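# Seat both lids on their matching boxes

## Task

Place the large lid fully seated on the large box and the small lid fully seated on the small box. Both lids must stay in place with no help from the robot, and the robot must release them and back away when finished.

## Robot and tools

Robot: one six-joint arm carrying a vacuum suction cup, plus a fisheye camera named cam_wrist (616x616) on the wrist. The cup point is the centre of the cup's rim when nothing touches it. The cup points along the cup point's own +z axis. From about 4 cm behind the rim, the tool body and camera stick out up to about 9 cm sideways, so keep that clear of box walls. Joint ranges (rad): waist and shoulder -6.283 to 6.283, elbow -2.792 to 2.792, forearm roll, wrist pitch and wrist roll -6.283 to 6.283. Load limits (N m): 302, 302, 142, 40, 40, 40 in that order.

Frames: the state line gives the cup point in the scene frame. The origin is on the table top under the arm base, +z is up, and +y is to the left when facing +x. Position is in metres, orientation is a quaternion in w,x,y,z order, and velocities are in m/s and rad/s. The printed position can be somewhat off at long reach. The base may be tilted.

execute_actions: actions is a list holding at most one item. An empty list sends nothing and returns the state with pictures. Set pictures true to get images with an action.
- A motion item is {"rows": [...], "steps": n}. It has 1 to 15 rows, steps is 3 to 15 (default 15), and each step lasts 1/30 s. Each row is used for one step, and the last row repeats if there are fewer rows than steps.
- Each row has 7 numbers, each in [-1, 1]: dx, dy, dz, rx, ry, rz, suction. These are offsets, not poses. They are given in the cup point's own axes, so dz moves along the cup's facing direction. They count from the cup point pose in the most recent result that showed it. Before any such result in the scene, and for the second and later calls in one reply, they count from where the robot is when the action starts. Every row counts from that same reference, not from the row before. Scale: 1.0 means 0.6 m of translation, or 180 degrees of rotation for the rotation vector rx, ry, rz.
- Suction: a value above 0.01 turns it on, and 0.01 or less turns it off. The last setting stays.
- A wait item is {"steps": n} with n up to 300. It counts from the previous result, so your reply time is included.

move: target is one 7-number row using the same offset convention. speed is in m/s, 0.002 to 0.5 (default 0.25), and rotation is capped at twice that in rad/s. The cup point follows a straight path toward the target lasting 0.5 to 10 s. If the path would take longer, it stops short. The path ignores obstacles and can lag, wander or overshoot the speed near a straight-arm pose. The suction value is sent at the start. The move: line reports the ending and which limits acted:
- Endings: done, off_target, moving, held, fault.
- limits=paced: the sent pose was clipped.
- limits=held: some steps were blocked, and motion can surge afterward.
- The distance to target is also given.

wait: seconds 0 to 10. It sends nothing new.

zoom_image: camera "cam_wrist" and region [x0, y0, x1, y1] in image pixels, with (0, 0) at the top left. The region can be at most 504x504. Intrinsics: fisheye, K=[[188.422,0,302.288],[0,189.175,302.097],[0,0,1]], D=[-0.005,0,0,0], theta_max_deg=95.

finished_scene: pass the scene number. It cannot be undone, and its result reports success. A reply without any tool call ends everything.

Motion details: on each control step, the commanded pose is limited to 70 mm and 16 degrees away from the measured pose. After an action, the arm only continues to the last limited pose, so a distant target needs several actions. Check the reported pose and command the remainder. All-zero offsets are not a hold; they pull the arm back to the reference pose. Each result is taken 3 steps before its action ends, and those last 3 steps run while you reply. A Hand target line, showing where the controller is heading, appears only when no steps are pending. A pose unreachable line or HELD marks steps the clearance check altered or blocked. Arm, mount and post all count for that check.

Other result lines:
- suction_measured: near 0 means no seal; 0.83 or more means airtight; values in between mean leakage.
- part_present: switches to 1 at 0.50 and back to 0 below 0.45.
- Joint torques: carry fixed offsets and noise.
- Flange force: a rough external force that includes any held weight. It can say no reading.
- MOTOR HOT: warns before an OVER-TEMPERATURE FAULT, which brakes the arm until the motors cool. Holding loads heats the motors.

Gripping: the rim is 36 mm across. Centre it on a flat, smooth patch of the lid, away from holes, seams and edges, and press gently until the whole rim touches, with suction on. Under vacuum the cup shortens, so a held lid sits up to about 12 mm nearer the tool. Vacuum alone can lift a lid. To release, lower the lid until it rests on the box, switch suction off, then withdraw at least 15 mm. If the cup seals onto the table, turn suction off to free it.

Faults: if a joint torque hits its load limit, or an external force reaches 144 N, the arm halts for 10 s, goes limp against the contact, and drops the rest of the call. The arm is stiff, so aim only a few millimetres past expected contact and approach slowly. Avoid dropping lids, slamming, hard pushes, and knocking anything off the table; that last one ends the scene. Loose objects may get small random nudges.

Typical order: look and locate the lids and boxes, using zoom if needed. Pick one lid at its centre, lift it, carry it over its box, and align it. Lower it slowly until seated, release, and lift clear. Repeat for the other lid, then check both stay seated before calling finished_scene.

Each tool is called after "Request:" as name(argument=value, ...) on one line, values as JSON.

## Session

Request:
execute_actions(actions=[])

Request:
zoom_image(camera="cam_wrist", region=[150, 60, 470, 340])

Scene clock: 0.00 s of 6200.00 s.
end_effector_position=(+0.6447, -0.0172, +0.4533) suction_measured=0.00 part_present=0 end_effector_quat_wxyz=(+0.007, +0.014, +1.000, +0.002) end_effector_velocity=(-0.001, -0.000, +0.001) end_effector_angular_velocity=(-0.001, -0.000, -0.001)
Joint positions: [-0.055  0.168  1.62   0.002  1.355 -0.052]
Joint velocities: [-0.    -0.001 -0.    -0.001  0.001  0.001]
Joint torques (N m, as the joint torque sensors report them, + toward a larger angle): no reading
Flange force (N, the push that the arm receives, along the end effector's own x y z axes): no reading
Hand target: +0.645, -0.017, +0.453; +0.007, +0.014, +1.000, +0.002

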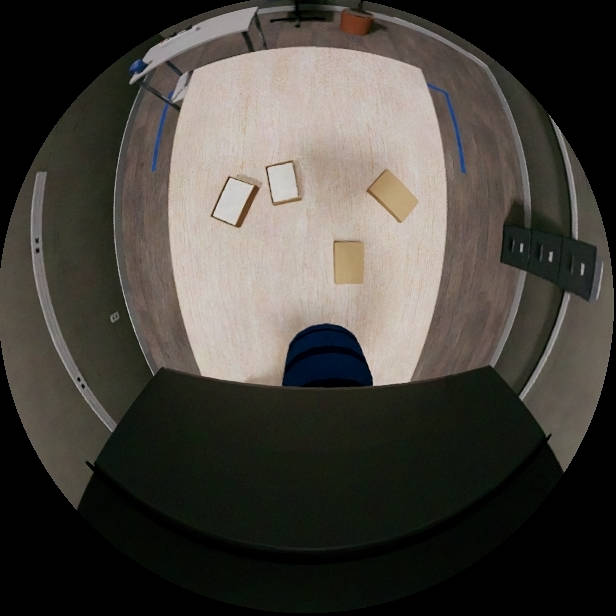

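Region (150, 60, 470, 340) of cam_wrist's 616x616 image, scaled by 1.575, with more detail than that image has; it fills the top 441 rows of this view, and the rest is white.

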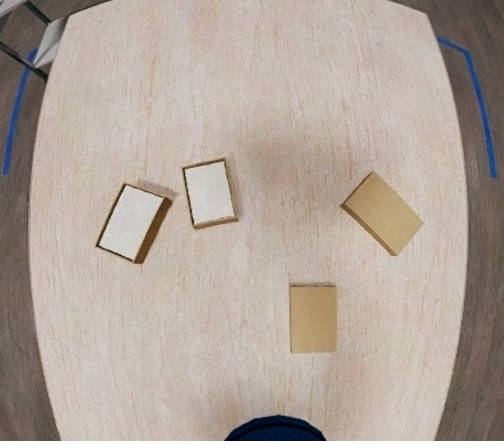

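Request:
move(target=[0.015, -0.11, 0.55, 0, 0, 0, 0])

Scene clock: 2.00 s of 6200.00 s.
end_effector_position=(+0.6389, -0.0823, +0.1230) suction_measured=0.00 part_present=0 end_effector_quat_wxyz=(+0.007, +0.014, +1.000, +0.002) end_effector_velocity=(+0.000, -0.000, -0.001) end_effector_angular_velocity=(+0.000, -0.001, +0.001)
Joint positions: [-0.158  0.427  1.95   0.002  0.765 -0.155]
Joint velocities: [-0.     0.001  0.     0.    -0.002 -0.001]
Joint torques (N m, as the joint torque sensors report them, + toward a larger angle): [  0.88 -69.75 -29.72   2.76   0.55   0.24]
Flange force (N, the push that the arm receives, along the end effector's own x y z axes): [3.1 -1.4 1.7]
Hand target: +0.639, -0.082, +0.123; +0.007, +0.014, +1.000, +0.002
Off the commanded pose: 0.001 m, 0 deg.
Kept back: nothing.
move: done

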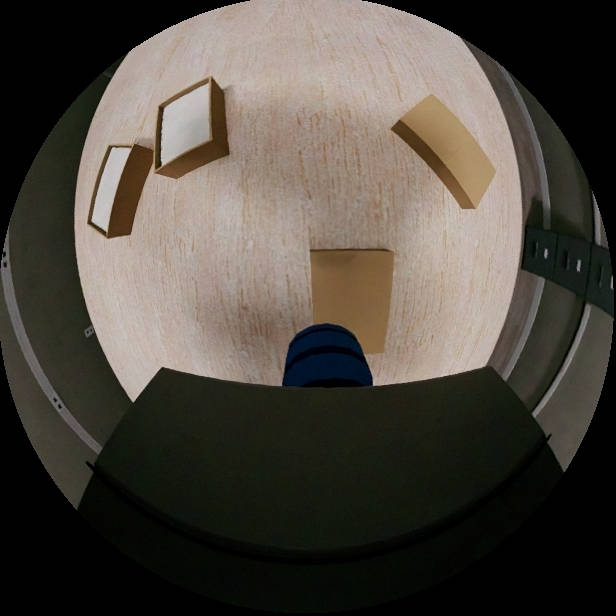

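Request:
move(target=[0, -0.045, 0.125, 0, 0, 0, 1], speed=0.1)

Scene clock: 3.37 s of 6200.00 s.
end_effector_position=(+0.6393, -0.1092, +0.0479) suction_measured=0.00 part_present=0 end_effector_quat_wxyz=(+0.007, +0.014, +1.000, +0.002) end_effector_velocity=(-0.001, -0.000, -0.001) end_effector_angular_velocity=(+0.000, +0.002, +0.001)
Joint positions: [-0.199  0.53   1.972  0.002  0.64  -0.196]
Joint velocities: [-0.001  0.002  0.    -0.001  0.001 -0.001]
Joint torques (N m, as the joint torque sensors report them, + toward a larger angle): [  1.39 -75.17 -25.63   2.41   0.51   0.21]
Flange force (N, the push that the arm receives, along the end effector's own x y z axes): [2.9 -2.3 1.6]
Hand target: +0.639, -0.109, +0.048; +0.007, +0.014, +1.000, +0.002
Off the commanded pose: 0.000 m, 0 deg.
Kept back: nothing.
move: done

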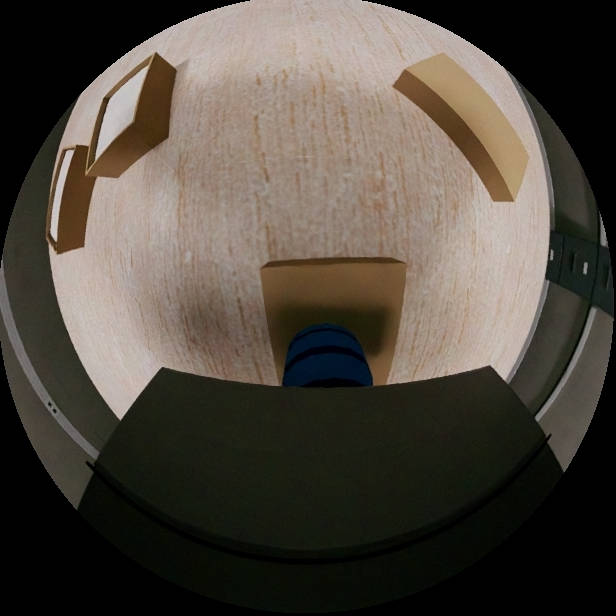

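Request:
move(target=[0, -0.005, 0.028, 0, 0, 0, 1], speed=0.02)

Scene clock: 4.67 s of 6200.00 s.
end_effector_position=(+0.6395, -0.1121, +0.0311) suction_measured=0.00 part_present=0 end_effector_quat_wxyz=(+0.007, +0.014, +1.000, +0.002) end_effector_velocity=(+0.001, +0.000, -0.000) end_effector_angular_velocity=(-0.001, -0.003, +0.001)
Joint positions: [-0.203  0.555  1.975  0.001  0.612 -0.201]
Joint velocities: [ 0.001  0.001 -0.    -0.    -0.003 -0.   ]
Joint torques (N m, as the joint torque sensors report them, + toward a larger angle): [  0.52 -77.07 -24.81   2.21   0.42   0.12]
Flange force (N, the push that the arm receives, along the end effector's own x y z axes): [2.1 -0.7 2.2]
Hand target: +0.639, -0.112, +0.031; +0.007, +0.014, +1.000, +0.002
Off the commanded pose: 0.000 m, 0 deg.
Kept back: nothing.
move: done

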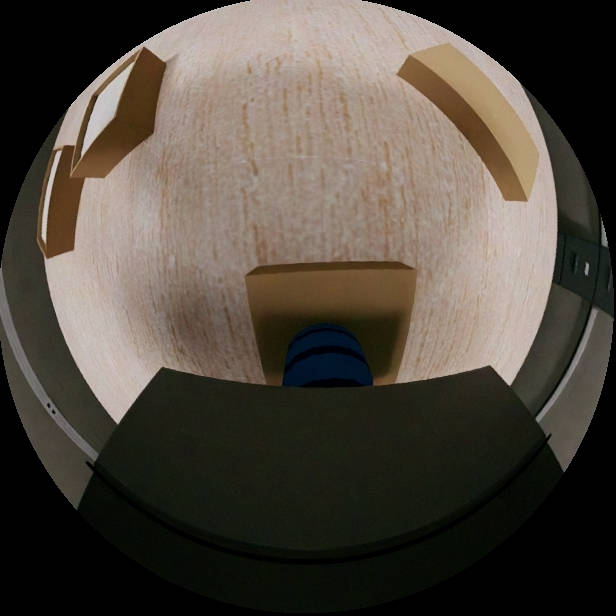

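Request:
move(target=[0, 0, 0.013, 0, 0, 0, 1], speed=0.015)

Scene clock: 5.63 s of 6200.00 s.
end_effector_position=(+0.6396, -0.1121, +0.0234) suction_measured=0.86 part_present=1 end_effector_quat_wxyz=(+0.007, +0.014, +1.000, +0.002) end_effector_velocity=(-0.001, -0.000, -0.001) end_effector_angular_velocity=(-0.000, +0.002, +0.000)
Joint positions: [-0.203  0.566  1.977  0.001  0.599 -0.201]
Joint velocities: [-0.001  0.002  0.    -0.001  0.    -0.   ]
Joint torques (N m, as the joint torque sensors report them, + toward a larger angle): [  0.64 -76.89 -24.29   2.17   0.42   0.14]
Flange force (N, the push that the arm receives, along the end effector's own x y z axes): [2.8 -1.0 1.1]
Hand target: +0.640, -0.112, +0.023; +0.007, +0.014, +1.000, +0.002
Off the commanded pose: 0.000 m, 0 deg.
Kept back: nothing.
move: done

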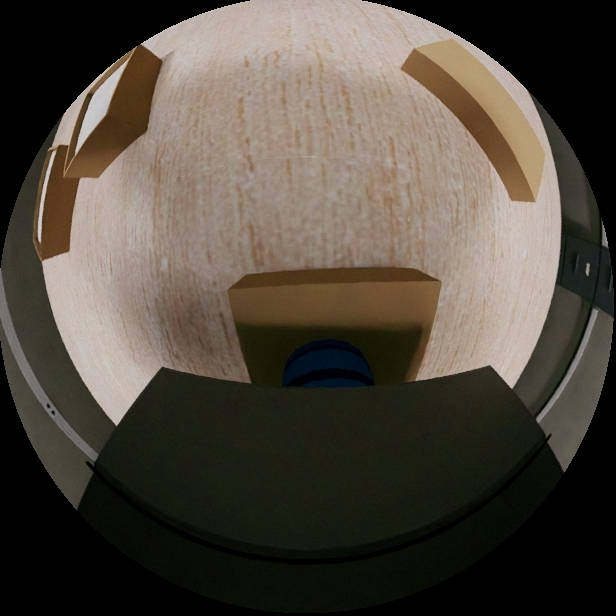

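Request:
move(target=[0, 0, -0.27, 0, 0, 0, 1], speed=0.15)

Request:
move(target=[-0.112, 0.247, 0, 0, 0, -0.067, 1])

Scene clock: 7.33 s of 6200.00 s.
end_effector_position=(+0.6372, -0.1124, +0.1854) suction_measured=0.94 part_present=1 end_effector_quat_wxyz=(+0.007, +0.014, +1.000, +0.002) end_effector_velocity=(-0.000, +0.001, +0.001) end_effector_angular_velocity=(-0.001, +0.000, +0.003)
Joint positions: [-0.203  0.358  1.905  0.002  0.878 -0.201]
Joint velocities: [ 0.002 -0.001 -0.    -0.002  0.002 -0.   ]
Joint torques (N m, as the joint torque sensors report them, + toward a larger angle): [  0.22 -65.51 -32.9    3.01   0.48   0.21]
Flange force (N, the push that the arm receives, along the end effector's own x y z axes): [3.9 0.1 1.3]
Hand target: +0.637, -0.112, +0.185; +0.007, +0.014, +1.000, +0.002
Off the commanded pose: 0.000 m, 0 deg.
Kept back: nothing.
move: done

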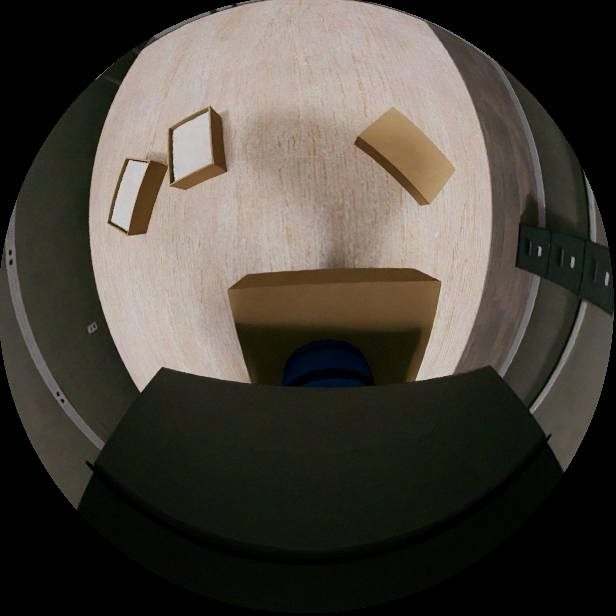

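Scene clock: 8.40 s of 6200.00 s.
end_effector_position=(+0.7081, +0.0341, +0.1867) suction_measured=0.94 part_present=1 end_effector_quat_wxyz=(+0.007, -0.091, +0.996, +0.001) end_effector_velocity=(+0.000, +0.000, -0.001) end_effector_angular_velocity=(-0.000, +0.001, +0.001)
Joint positions: [ 0.023  0.44   1.779  0.002  0.923 -0.185]
Joint velocities: [ 0.001  0.001 -0.001 -0.     0.    -0.   ]
Joint torques (N m, as the joint torque sensors report them, + toward a larger angle): [  1.19 -75.59 -33.88   3.11   0.54   0.2 ]
Flange force (N, the push that the arm receives, along the end effector's own x y z axes): [2.1 -2.2 3.2]
Hand target: +0.708, +0.034, +0.187; +0.007, -0.091, +0.996, +0.001
Off the commanded pose: 0.000 m, 0 deg.
Kept back: nothing.
move: done

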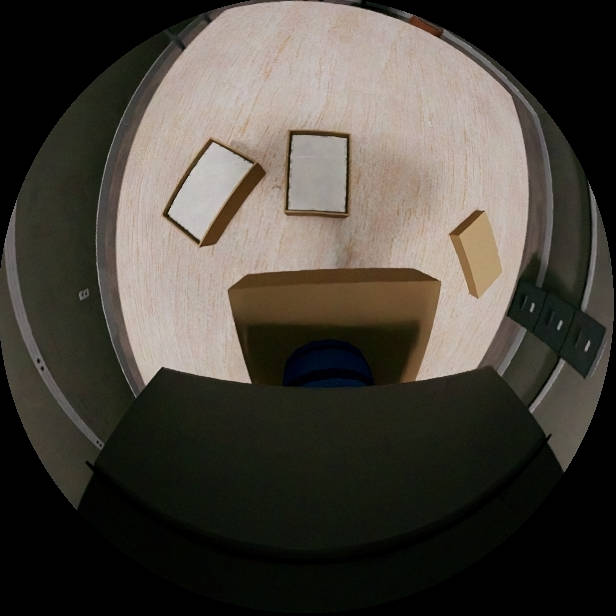

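Request:
move(target=[-0.26, 0.005, 0.16, 0, 0, 0.02, 1], speed=0.15)

Request:
zoom_image(camera="cam_wrist", region=[170, 180, 500, 380])

Scene clock: 10.23 s of 6200.00 s.
end_effector_position=(+0.8622, +0.0659, +0.0931) suction_measured=0.94 part_present=1 end_effector_quat_wxyz=(+0.007, -0.060, +0.998, +0.001) end_effector_velocity=(+0.000, -0.001, -0.000) end_effector_angular_velocity=(-0.002, -0.000, +0.001)
Joint positions: [ 0.06   0.734  1.475  0.002  0.933 -0.085]
Joint velocities: [ 0.     0.001 -0.001 -0.003  0.     0.001]
Joint torques (N m, as the joint torque sensors report them, + toward a larger angle): [   1.09 -102.15  -33.89    3.08    0.42    0.22]
Flange force (N, the push that the arm receives, along the end effector's own x y z axes): [0.6 -1.8 3.1]
Hand target: +0.862, +0.066, +0.093; +0.007, -0.060, +0.998, +0.001
Off the commanded pose: 0.000 m, 0 deg.
Kept back: nothing.
move: done

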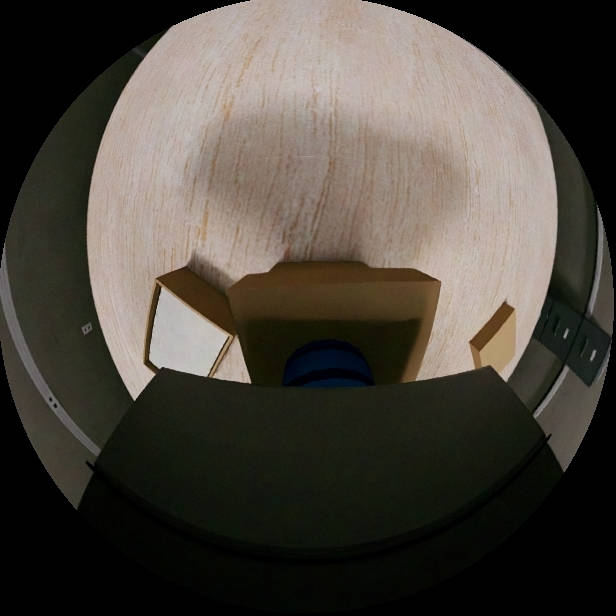

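Region (170, 180, 500, 380) of cam_wrist's 616x616 image, scaled by 1.527, with more detail than that image has; it fills the top 305 rows of this view, and the rest is white.

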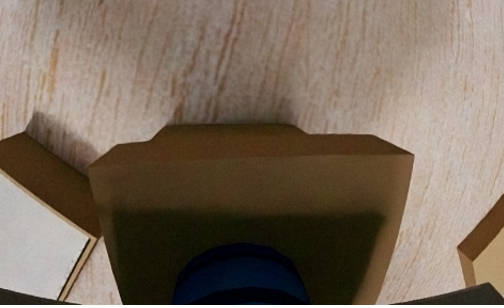

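Request:
move(target=[0.018, 0.013, 0.02, 0, 0, 0, 1], speed=0.03)

Request:
zoom_image(camera="cam_wrist", region=[170, 180, 500, 380])

Scene clock: 11.33 s of 6200.00 s.
end_effector_position=(+0.8507, +0.0724, +0.0809) suction_measured=0.94 part_present=1 end_effector_quat_wxyz=(+0.007, -0.060, +0.998, +0.001) end_effector_velocity=(-0.000, +0.001, +0.000) end_effector_angular_velocity=(-0.000, -0.001, +0.001)
Joint positions: [ 0.068  0.731  1.507  0.002  0.904 -0.077]
Joint velocities: [ 0.001 -0.     0.    -0.    -0.001  0.   ]
Joint torques (N m, as the joint torque sensors report them, + toward a larger angle): [   0.29 -100.15  -33.53    3.03    0.48    0.11]
Flange force (N, the push that the arm receives, along the end effector's own x y z axes): [2.6 -0.3 2.6]
Hand target: +0.851, +0.072, +0.081; +0.007, -0.060, +0.998, +0.001
Off the commanded pose: 0.000 m, 0 deg.
Kept back: nothing.
move: done

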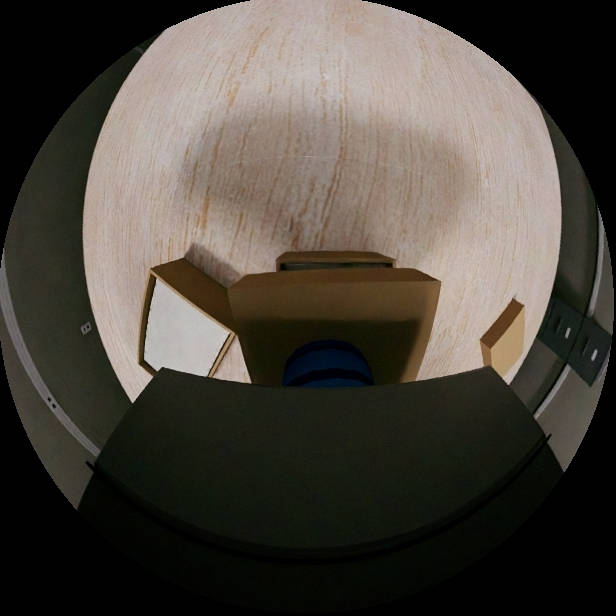

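Region (170, 180, 500, 380) of cam_wrist's 616x616 image, scaled by 1.527, with more detail than that image has; it fills the top 305 rows of this view, and the rest is white.

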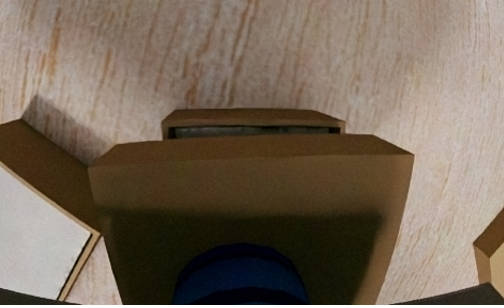

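Request:
move(target=[-0.007, -0.012, 0.025, 0, 0, 0, 1], speed=0.02)

Request:
zoom_image(camera="cam_wrist", region=[170, 180, 500, 380])

Scene clock: 12.63 s of 6200.00 s.
end_effector_position=(+0.8560, +0.0658, +0.0660) suction_measured=0.94 part_present=1 end_effector_quat_wxyz=(+0.007, -0.060, +0.998, +0.001) end_effector_velocity=(-0.000, +0.001, -0.001) end_effector_angular_velocity=(-0.002, +0.000, +0.002)
Joint positions: [ 0.06   0.752  1.501  0.002  0.889 -0.085]
Joint velocities: [ 0.001  0.001 -0.    -0.002 -0.001  0.001]
Joint torques (N m, as the joint torque sensors report them, + toward a larger angle): [   1.4  -101.46  -33.27    3.13    0.49    0.12]
Flange force (N, the push that the arm receives, along the end effector's own x y z axes): [3.1 -1.6 2.5]
Hand target: +0.856, +0.066, +0.066; +0.007, -0.060, +0.998, +0.001
Off the commanded pose: 0.000 m, 0 deg.
Kept back: nothing.
move: done

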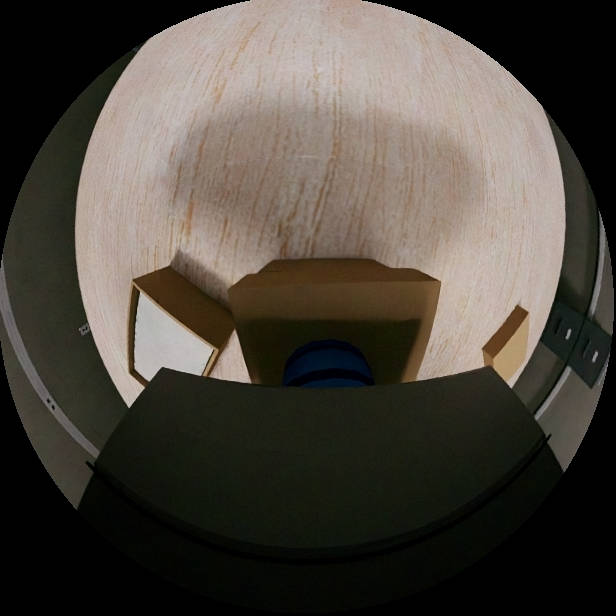

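Region (170, 180, 500, 380) of cam_wrist's 616x616 image, scaled by 1.527, with more detail than that image has; it fills the top 305 rows of this view, and the rest is white.

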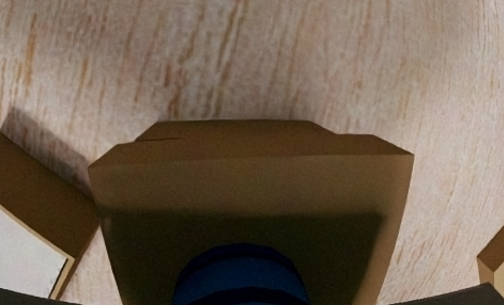

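Request:
move(target=[0, 0.005, 0.028, 0, 0, 0, 1], speed=0.012)

Scene clock: 14.50 s of 6200.00 s.
end_effector_position=(+0.8559, +0.0688, +0.0492) suction_measured=0.94 part_present=1 end_effector_quat_wxyz=(+0.007, -0.060, +0.998, +0.001) end_effector_velocity=(-0.000, +0.001, -0.001) end_effector_angular_velocity=(-0.000, +0.001, +0.000)
Joint positions: [ 0.064  0.769  1.505  0.002  0.867 -0.081]
Joint velocities: [ 0.001  0.002  0.    -0.001 -0.001  0.001]
Joint torques (N m, as the joint torque sensors report them, + toward a larger angle): [   0.14 -102.81  -32.3     3.19    0.41    0.21]
Flange force (N, the push that the arm receives, along the end effector's own x y z axes): [0.9 -0.9 3.4]
Hand target: +0.856, +0.069, +0.049; +0.007, -0.060, +0.998, +0.001
Off the commanded pose: 0.000 m, 0 deg.
Kept back: nothing.
move: done

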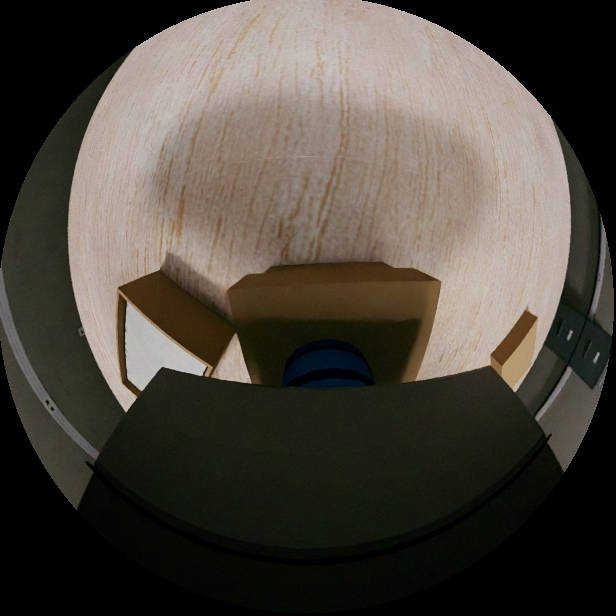

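Request:
move(target=[0, 0, 0.009, 0, 0, 0, 1], speed=0.008)

Request:
move(target=[0, 0, 0, 0, 0, 0, 0])

Scene clock: 15.63 s of 6200.00 s.
end_effector_position=(+0.8559, +0.0688, +0.0438) suction_measured=0.94 part_present=1 end_effector_quat_wxyz=(+0.007, -0.060, +0.998, +0.001) end_effector_velocity=(+0.000, +0.001, +0.001) end_effector_angular_velocity=(+0.002, -0.001, -0.001)
Joint positions: [ 0.064  0.775  1.507  0.002  0.86  -0.081]
Joint velocities: [ 0.001 -0.001  0.     0.002 -0.    -0.   ]
Joint torques (N m, as the joint torque sensors report them, + toward a larger angle): [   0.98 -101.31  -31.94    3.02    0.38    0.23]
Flange force (N, the push that the arm receives, along the end effector's own x y z axes): [3.2 -1.6 0.4]
Hand target: +0.856, +0.069, +0.044; +0.007, -0.060, +0.998, +0.001
Off the commanded pose: 0.000 m, 0 deg.
Kept back: nothing.
move: done

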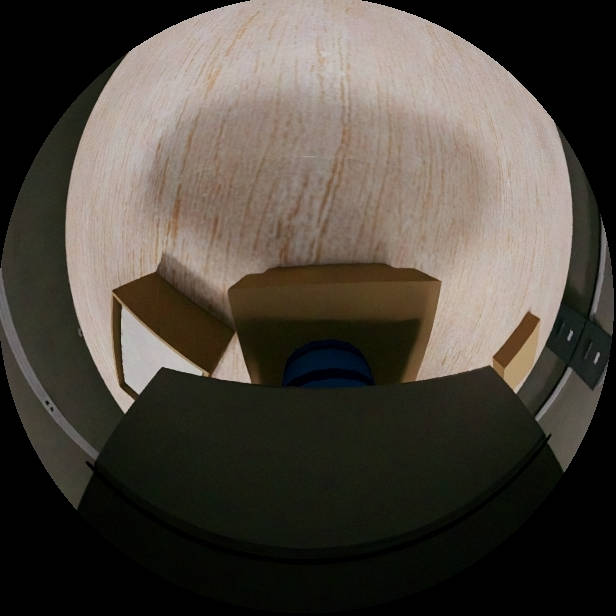

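Scene clock: 16.13 s of 6200.00 s.
end_effector_position=(+0.8559, +0.0688, +0.0438) suction_measured=0.00 part_present=0 end_effector_quat_wxyz=(+0.007, -0.060, +0.998, +0.001) end_effector_velocity=(-0.001, +0.000, -0.001) end_effector_angular_velocity=(-0.000, +0.002, +0.001)
Joint positions: [ 0.064  0.775  1.507  0.002  0.86  -0.081]
Joint velocities: [ 0.     0.001  0.    -0.     0.001 -0.   ]
Joint torques (N m, as the joint torque sensors report them, + toward a larger angle): [  0.55 -99.43 -30.97   3.01   0.41   0.12]
Flange force (N, the push that the arm receives, along the end effector's own x y z axes): [2.7 -0.9 -1.1]
Hand target: +0.856, +0.069, +0.044; +0.007, -0.060, +0.998, +0.001
Off the commanded pose: 0.000 m, 0 deg.
Kept back: nothing.
move: done

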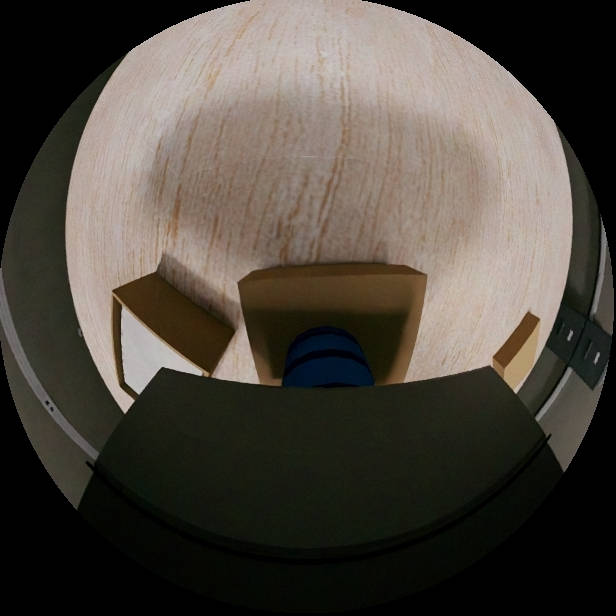

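Request:
move(target=[0, 0, 0.005, 0, 0, 0, 0], speed=0.008)

Request:
move(target=[0, 0, -0.14, 0, 0, 0, 0], speed=0.08)

Request:
move(target=[0.095, -0.499, 0, 0, 0, -0.217, 0])

Scene clock: 17.07 s of 6200.00 s.
end_effector_position=(+0.8560, +0.0688, +0.0408) suction_measured=0.00 part_present=0 end_effector_quat_wxyz=(+0.007, -0.060, +0.998, +0.001) end_effector_velocity=(+0.000, +0.000, +0.000) end_effector_angular_velocity=(+0.000, -0.002, -0.000)
Joint positions: [ 0.064  0.778  1.507  0.002  0.857 -0.081]
Joint velocities: [-0.    -0.    -0.     0.    -0.001 -0.   ]
Joint torques (N m, as the joint torque sensors report them, + toward a larger angle): [  0.35 -97.89 -29.78   2.95   0.42   0.24]
Flange force (N, the push that the arm receives, along the end effector's own x y z axes): [2.0 -0.6 -3.2]
Hand target: +0.856, +0.069, +0.041; +0.007, -0.060, +0.998, +0.001
Off the commanded pose: 0.000 m, 0 deg.
Kept back: nothing.
move: done

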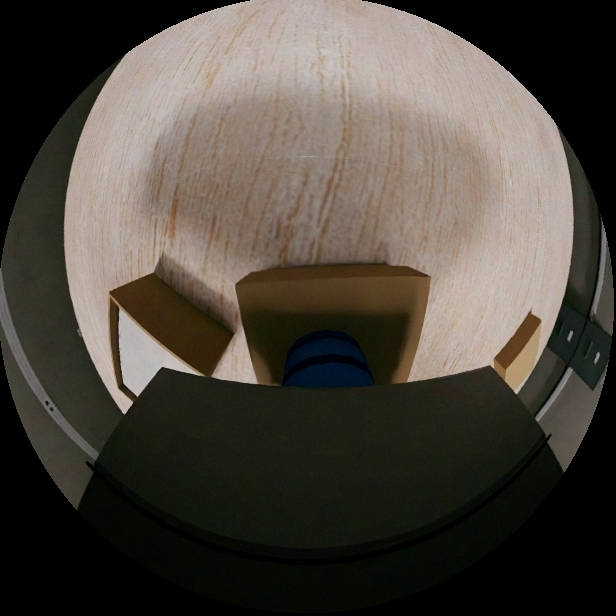

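Scene clock: 18.43 s of 6200.00 s.
end_effector_position=(+0.8547, +0.0687, +0.1248) suction_measured=0.00 part_present=0 end_effector_quat_wxyz=(+0.007, -0.060, +0.998, +0.001) end_effector_velocity=(-0.000, -0.000, -0.001) end_effector_angular_velocity=(-0.000, +0.001, -0.000)
Joint positions: [ 0.064  0.695  1.479  0.002  0.968 -0.081]
Joint velocities: [-0.     0.001  0.    -0.     0.     0.   ]
Joint torques (N m, as the joint torque sensors report them, + toward a larger angle): [  0.06 -98.07 -34.9    3.32   0.56   0.24]
Flange force (N, the push that the arm receives, along the end effector's own x y z axes): [3.2 -0.6 2.3]
Hand target: +0.855, +0.069, +0.125; +0.007, -0.060, +0.998, +0.001
Off the commanded pose: 0.000 m, 0 deg.
Kept back: nothing.
move: done

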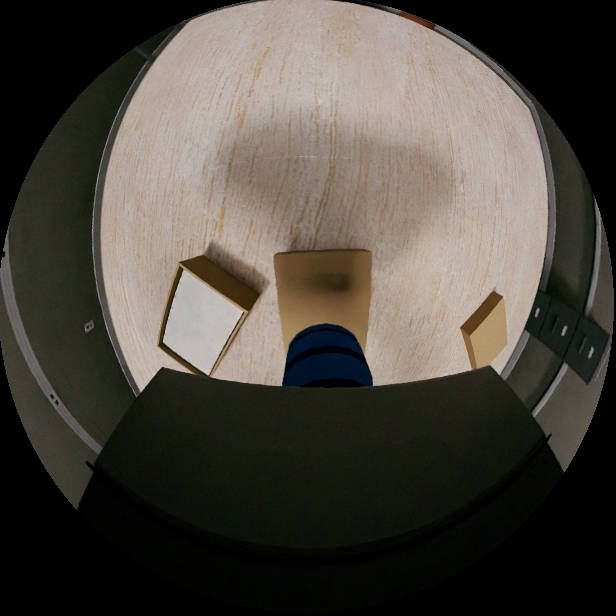

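Scene clock: 20.20 s of 6200.00 s.
end_effector_position=(+0.8347, -0.2355, +0.1238) suction_measured=0.00 part_present=0 end_effector_quat_wxyz=(+0.008, -0.390, +0.921, -0.001) end_effector_velocity=(+0.000, +0.000, -0.000) end_effector_angular_velocity=(+0.000, -0.000, +0.002)
Joint positions: [-0.291  0.708  1.454  0.002  0.98  -1.118]
Joint velocities: [-0.     0.    -0.     0.001 -0.    -0.002]
Joint torques (N m, as the joint torque sensors report them, + toward a larger angle): [   0.38 -100.01  -35.35    3.3     0.51    0.32]
Flange force (N, the push that the arm receives, along the end effector's own x y z axes): [1.6 2.9 2.4]
Hand target: +0.835, -0.236, +0.124; +0.008, -0.390, +0.921, -0.001
Off the commanded pose: 0.001 m, 0 deg.
Kept back: nothing.
move: done

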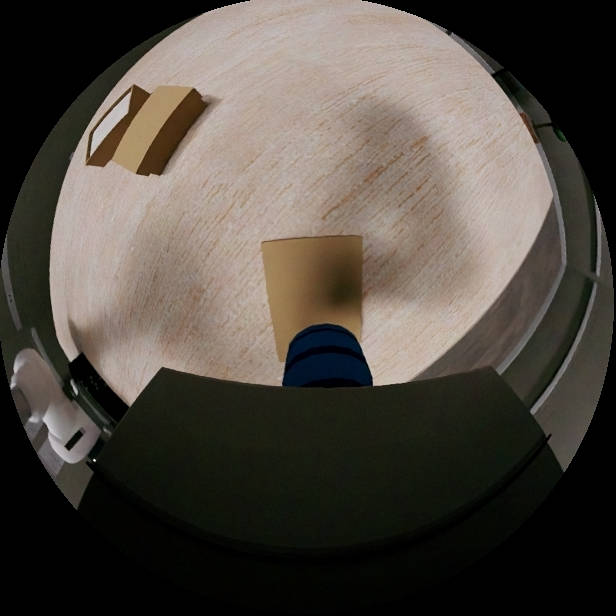

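Request:
move(target=[0, 0.01, 0.135, 0, 0, -0.015, 1], speed=0.1)

Request:
move(target=[0, 0, 0.022, 0, 0, 0, 1], speed=0.015)

Scene clock: 21.57 s of 6200.00 s.
end_effector_position=(+0.8316, -0.2312, +0.0428) suction_measured=0.00 part_present=0 end_effector_quat_wxyz=(+0.008, -0.412, +0.911, -0.001) end_effector_velocity=(-0.001, +0.000, -0.001) end_effector_angular_velocity=(+0.001, +0.002, -0.001)
Joint positions: [-0.288  0.78   1.496  0.002  0.866 -1.162]
Joint velocities: [-0.     0.001  0.001  0.     0.     0.   ]
Joint torques (N m, as the joint torque sensors report them, + toward a larger angle): [   0.98 -102.7   -32.47    2.93    0.45    0.26]
Flange force (N, the push that the arm receives, along the end effector's own x y z axes): [2.9 1.9 2.0]
Hand target: +0.832, -0.231, +0.043; +0.008, -0.412, +0.911, -0.001
Off the commanded pose: 0.000 m, 0 deg.
Kept back: nothing.
move: done

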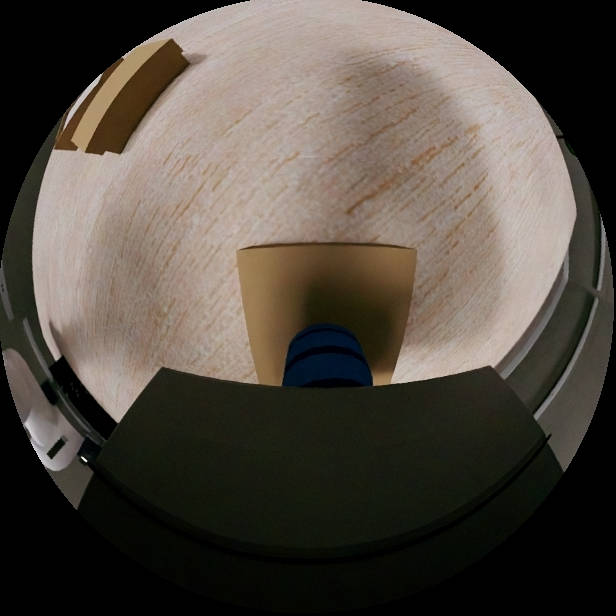

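Scene clock: 22.67 s of 6200.00 s.
end_effector_position=(+0.8318, -0.2311, +0.0296) suction_measured=0.00 part_present=0 end_effector_quat_wxyz=(+0.008, -0.412, +0.911, -0.001) end_effector_velocity=(+0.001, +0.000, +0.001) end_effector_angular_velocity=(-0.001, -0.002, +0.001)
Joint positions: [-0.288  0.794  1.498  0.002  0.849 -1.162]
Joint velocities: [ 0.001 -0.001  0.    -0.001 -0.001  0.   ]
Joint torques (N m, as the joint torque sensors report them, + toward a larger angle): [   1.21 -103.25  -31.77    3.      0.47    0.16]
Flange force (N, the push that the arm receives, along the end effector's own x y z axes): [2.1 1.9 1.5]
Hand target: +0.832, -0.231, +0.030; +0.007, -0.412, +0.911, -0.001
Off the commanded pose: 0.000 m, 0 deg.
Kept back: nothing.
move: done

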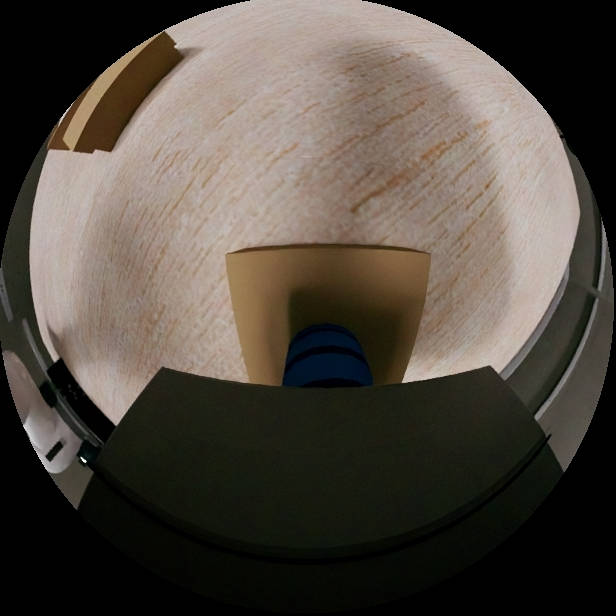

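Request:
move(target=[0, 0, 0.011, 0, 0, 0, 1], speed=0.012)

Scene clock: 23.67 s of 6200.00 s.
end_effector_position=(+0.8319, -0.2311, +0.0230) suction_measured=0.94 part_present=1 end_effector_quat_wxyz=(+0.008, -0.412, +0.911, -0.001) end_effector_velocity=(-0.001, +0.000, -0.001) end_effector_angular_velocity=(+0.000, +0.002, +0.001)
Joint positions: [-0.288  0.801  1.499  0.002  0.841 -1.162]
Joint velocities: [-0.     0.001  0.    -0.     0.    -0.001]
Joint torques (N m, as the joint torque sensors report them, + toward a larger angle): [   1.01 -104.18  -31.4     3.08    0.53    0.24]
Flange force (N, the push that the arm receives, along the end effector's own x y z axes): [1.5 0.8 2.6]
Hand target: +0.832, -0.231, +0.023; +0.008, -0.412, +0.911, -0.001
Off the commanded pose: 0.000 m, 0 deg.
Kept back: nothing.
move: done

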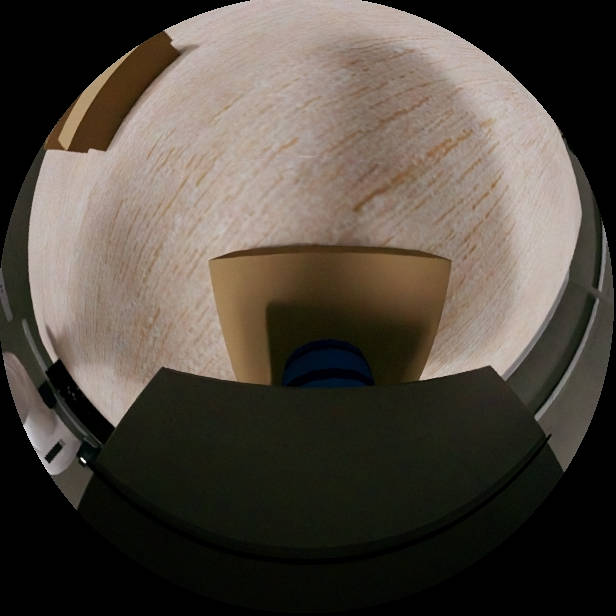

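Request:
move(target=[0, 0, -0.28, 0, 0, 0, 1], speed=0.15)

Request:
move(target=[-0.455, 0.77, 0, 0, 0, 0.41, 1])

Scene clock: 25.37 s of 6200.00 s.
end_effector_position=(+0.8294, -0.2314, +0.1910) suction_measured=0.94 part_present=1 end_effector_quat_wxyz=(+0.008, -0.412, +0.911, -0.001) end_effector_velocity=(+0.000, -0.000, -0.000) end_effector_angular_velocity=(+0.000, +0.000, -0.000)
Joint positions: [-0.288  0.643  1.43   0.002  1.068 -1.162]
Joint velocities: [ 0.     0.    -0.001  0.     0.     0.   ]
Joint torques (N m, as the joint torque sensors report them, + toward a larger angle): [  0.97 -96.4  -37.12   3.55   0.57   0.32]
Flange force (N, the push that the arm receives, along the end effector's own x y z axes): [3.0 2.5 2.3]
Hand target: +0.829, -0.231, +0.191; +0.008, -0.412, +0.911, -0.001
Off the commanded pose: 0.000 m, 0 deg.
Kept back: nothing.
move: done

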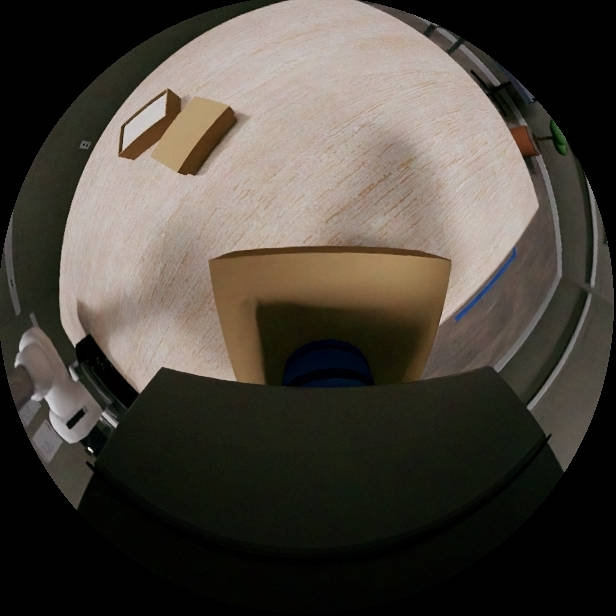

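Scene clock: 28.37 s of 6200.00 s.
end_effector_position=(+0.6619, +0.2785, +0.1897) suction_measured=0.94 part_present=1 end_effector_quat_wxyz=(+0.006, +0.218, +0.976, +0.003) end_effector_velocity=(-0.001, +0.000, -0.001) end_effector_angular_velocity=(-0.001, +0.002, -0.001)
Joint positions: [0.374 0.449 1.758 0.002 0.935 0.788]
Joint velocities: [ 0.001  0.001  0.    -0.     0.001  0.003]
Joint torques (N m, as the joint torque sensors report them, + toward a larger angle): [ -0.65 -76.13 -34.02   3.06   0.61   0.03]
Flange force (N, the push that the arm receives, along the end effector's own x y z axes): [1.6 -2.1 2.1]
Hand target: +0.662, +0.279, +0.190; +0.006, +0.218, +0.976, +0.003
Off the commanded pose: 0.001 m, 0 deg.
Kept back: nothing.
move: done

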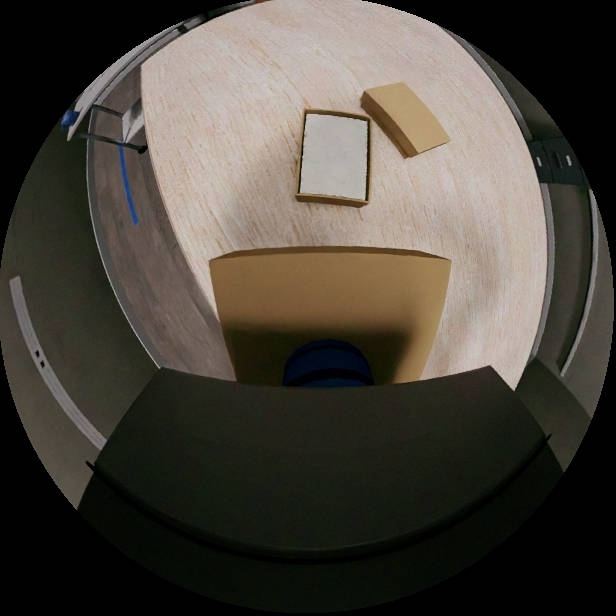

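Request:
move(target=[-0.27, -0.028, 0.165, 0, 0, 0.028, 1], speed=0.15)

Request:
zoom_image(camera="cam_wrist", region=[170, 160, 500, 360])

Scene clock: 30.23 s of 6200.00 s.
end_effector_position=(+0.8031, +0.1949, +0.0926) suction_measured=0.94 part_present=1 end_effector_quat_wxyz=(+0.006, +0.261, +0.965, +0.004) end_effector_velocity=(-0.001, -0.001, -0.002) end_effector_angular_velocity=(-0.001, +0.005, +0.000)
Joint positions: [0.22  0.684 1.569 0.002 0.888 0.722]
Joint velocities: [-0.     0.003 -0.    -0.     0.002 -0.001]
Joint torques (N m, as the joint torque sensors report them, + toward a larger angle): [  0.47 -96.39 -33.01   3.06   0.48   0.06]
Flange force (N, the push that the arm receives, along the end effector's own x y z axes): [0.6 -2.4 2.5]
Hand target: +0.803, +0.195, +0.093; +0.006, +0.261, +0.965, +0.004
Off the commanded pose: 0.000 m, 0 deg.
Kept back: nothing.
move: done

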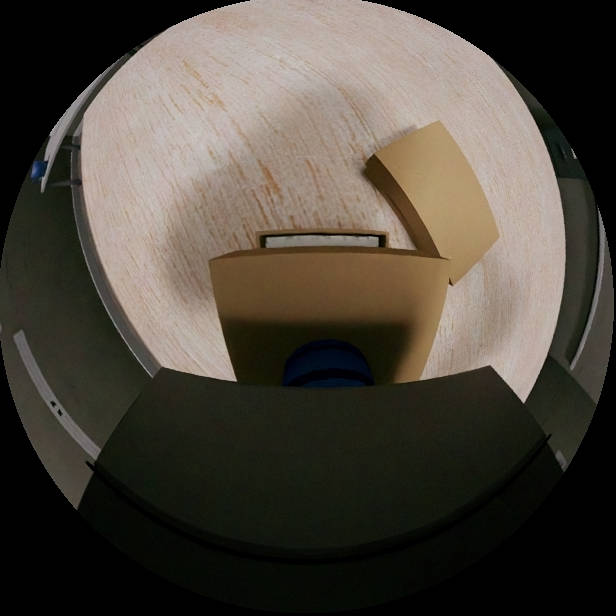

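Region (170, 160, 500, 360) of cam_wrist's 616x616 image, scaled by 1.527, with more detail than that image has; it fills the top 305 rows of this view, and the rest is white.

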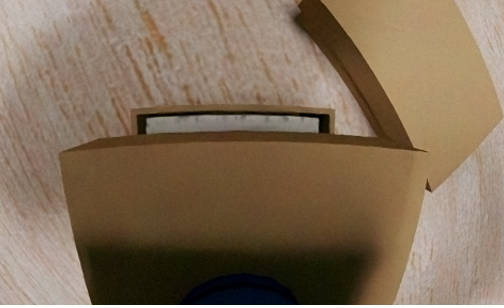

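Request:
move(target=[-0.022, 0.005, 0.035, 0, 0, 0, 1], speed=0.03)

Request:
zoom_image(camera="cam_wrist", region=[170, 160, 500, 360])

Scene clock: 31.57 s of 6200.00 s.
end_effector_position=(+0.8163, +0.1910, +0.0718) suction_measured=0.94 part_present=1 end_effector_quat_wxyz=(+0.006, +0.261, +0.965, +0.004) end_effector_velocity=(-0.000, -0.000, -0.000) end_effector_angular_velocity=(-0.001, +0.000, +0.001)
Joint positions: [0.212 0.72  1.548 0.002 0.873 0.714]
Joint velocities: [ 0.     0.    -0.    -0.002  0.     0.   ]
Joint torques (N m, as the joint torque sensors report them, + toward a larger angle): [ -0.65 -98.76 -32.42   3.06   0.46   0.15]
Flange force (N, the push that the arm receives, along the end effector's own x y z axes): [1.5 -1.1 2.0]
Hand target: +0.816, +0.191, +0.072; +0.006, +0.261, +0.965, +0.004
Off the commanded pose: 0.000 m, 0 deg.
Kept back: nothing.
move: done

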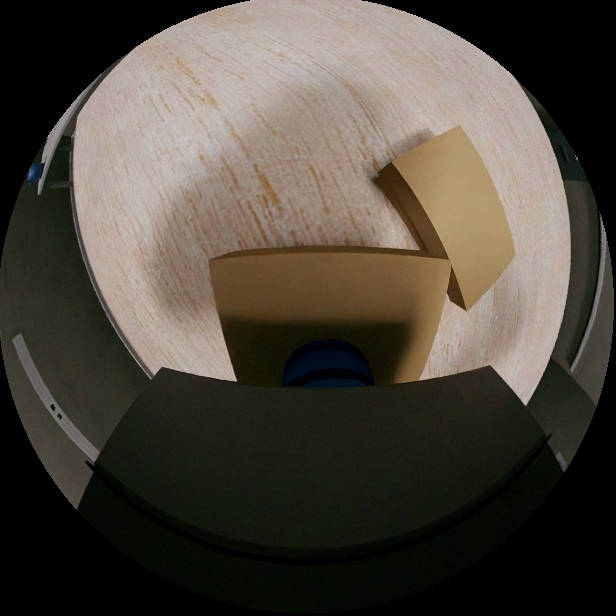

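Region (170, 160, 500, 360) of cam_wrist's 616x616 image, scaled by 1.527, with more detail than that image has; it fills the top 305 rows of this view, and the rest is white.

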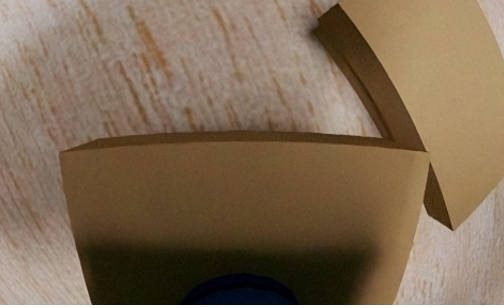

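Hidden; lower carefully.

Request:
move(target=[0, 0, 0.02, 0, 0, 0, 1], speed=0.01)

Request:
move(target=[0, 0, 0.012, 0, 0, 0, 1], speed=0.008)

Scene clock: 33.23 s of 6200.00 s.
end_effector_position=(+0.8165, +0.1910, +0.0598) suction_measured=0.94 part_present=1 end_effector_quat_wxyz=(+0.006, +0.261, +0.965, +0.004) end_effector_velocity=(-0.000, +0.000, -0.001) end_effector_angular_velocity=(-0.001, +0.001, +0.001)
Joint positions: [0.212 0.733 1.552 0.002 0.857 0.714]
Joint velocities: [ 0.001  0.001 -0.    -0.     0.    -0.   ]
Joint torques (N m, as the joint torque sensors report them, + toward a larger angle): [  0.94 -99.37 -32.27   2.94   0.55   0.18]
Flange force (N, the push that the arm receives, along the end effector's own x y z axes): [0.6 -2.9 2.6]
Hand target: +0.816, +0.191, +0.060; +0.006, +0.261, +0.965, +0.004
Off the commanded pose: 0.000 m, 0 deg.
Kept back: nothing.
move: done

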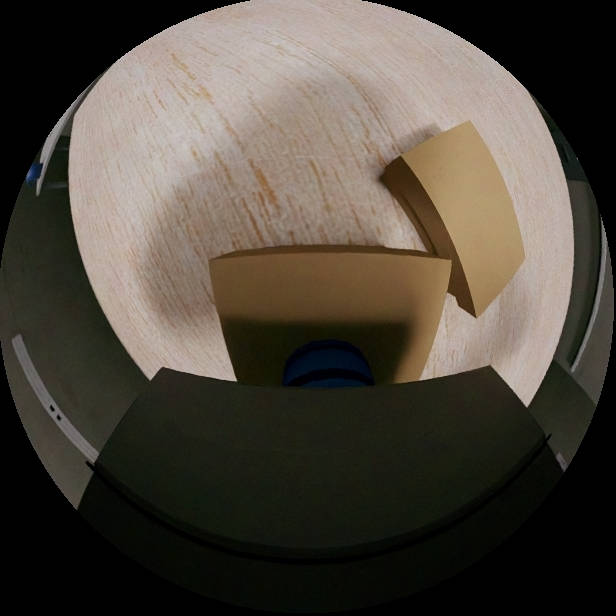

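Scene clock: 34.37 s of 6200.00 s.
end_effector_position=(+0.8166, +0.1910, +0.0526) suction_measured=0.94 part_present=1 end_effector_quat_wxyz=(+0.007, +0.261, +0.965, +0.004) end_effector_velocity=(-0.000, +0.001, -0.001) end_effector_angular_velocity=(+0.001, +0.001, -0.000)
Joint positions: [0.212 0.741 1.554 0.002 0.847 0.714]
Joint velocities: [ 0.001  0.001  0.     0.001 -0.     0.001]
Joint torques (N m, as the joint torque sensors report them, + toward a larger angle): [ -0.1  -99.76 -31.5    2.97   0.59   0.36]
Flange force (N, the push that the arm receives, along the end effector's own x y z axes): [0.3 -1.2 2.6]
Hand target: +0.817, +0.191, +0.053; +0.006, +0.261, +0.965, +0.004
Off the commanded pose: 0.000 m, 0 deg.
Kept back: nothing.
move: done

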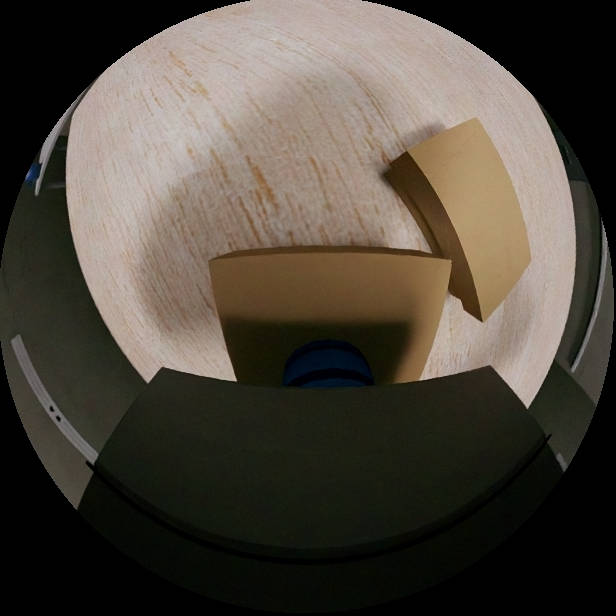

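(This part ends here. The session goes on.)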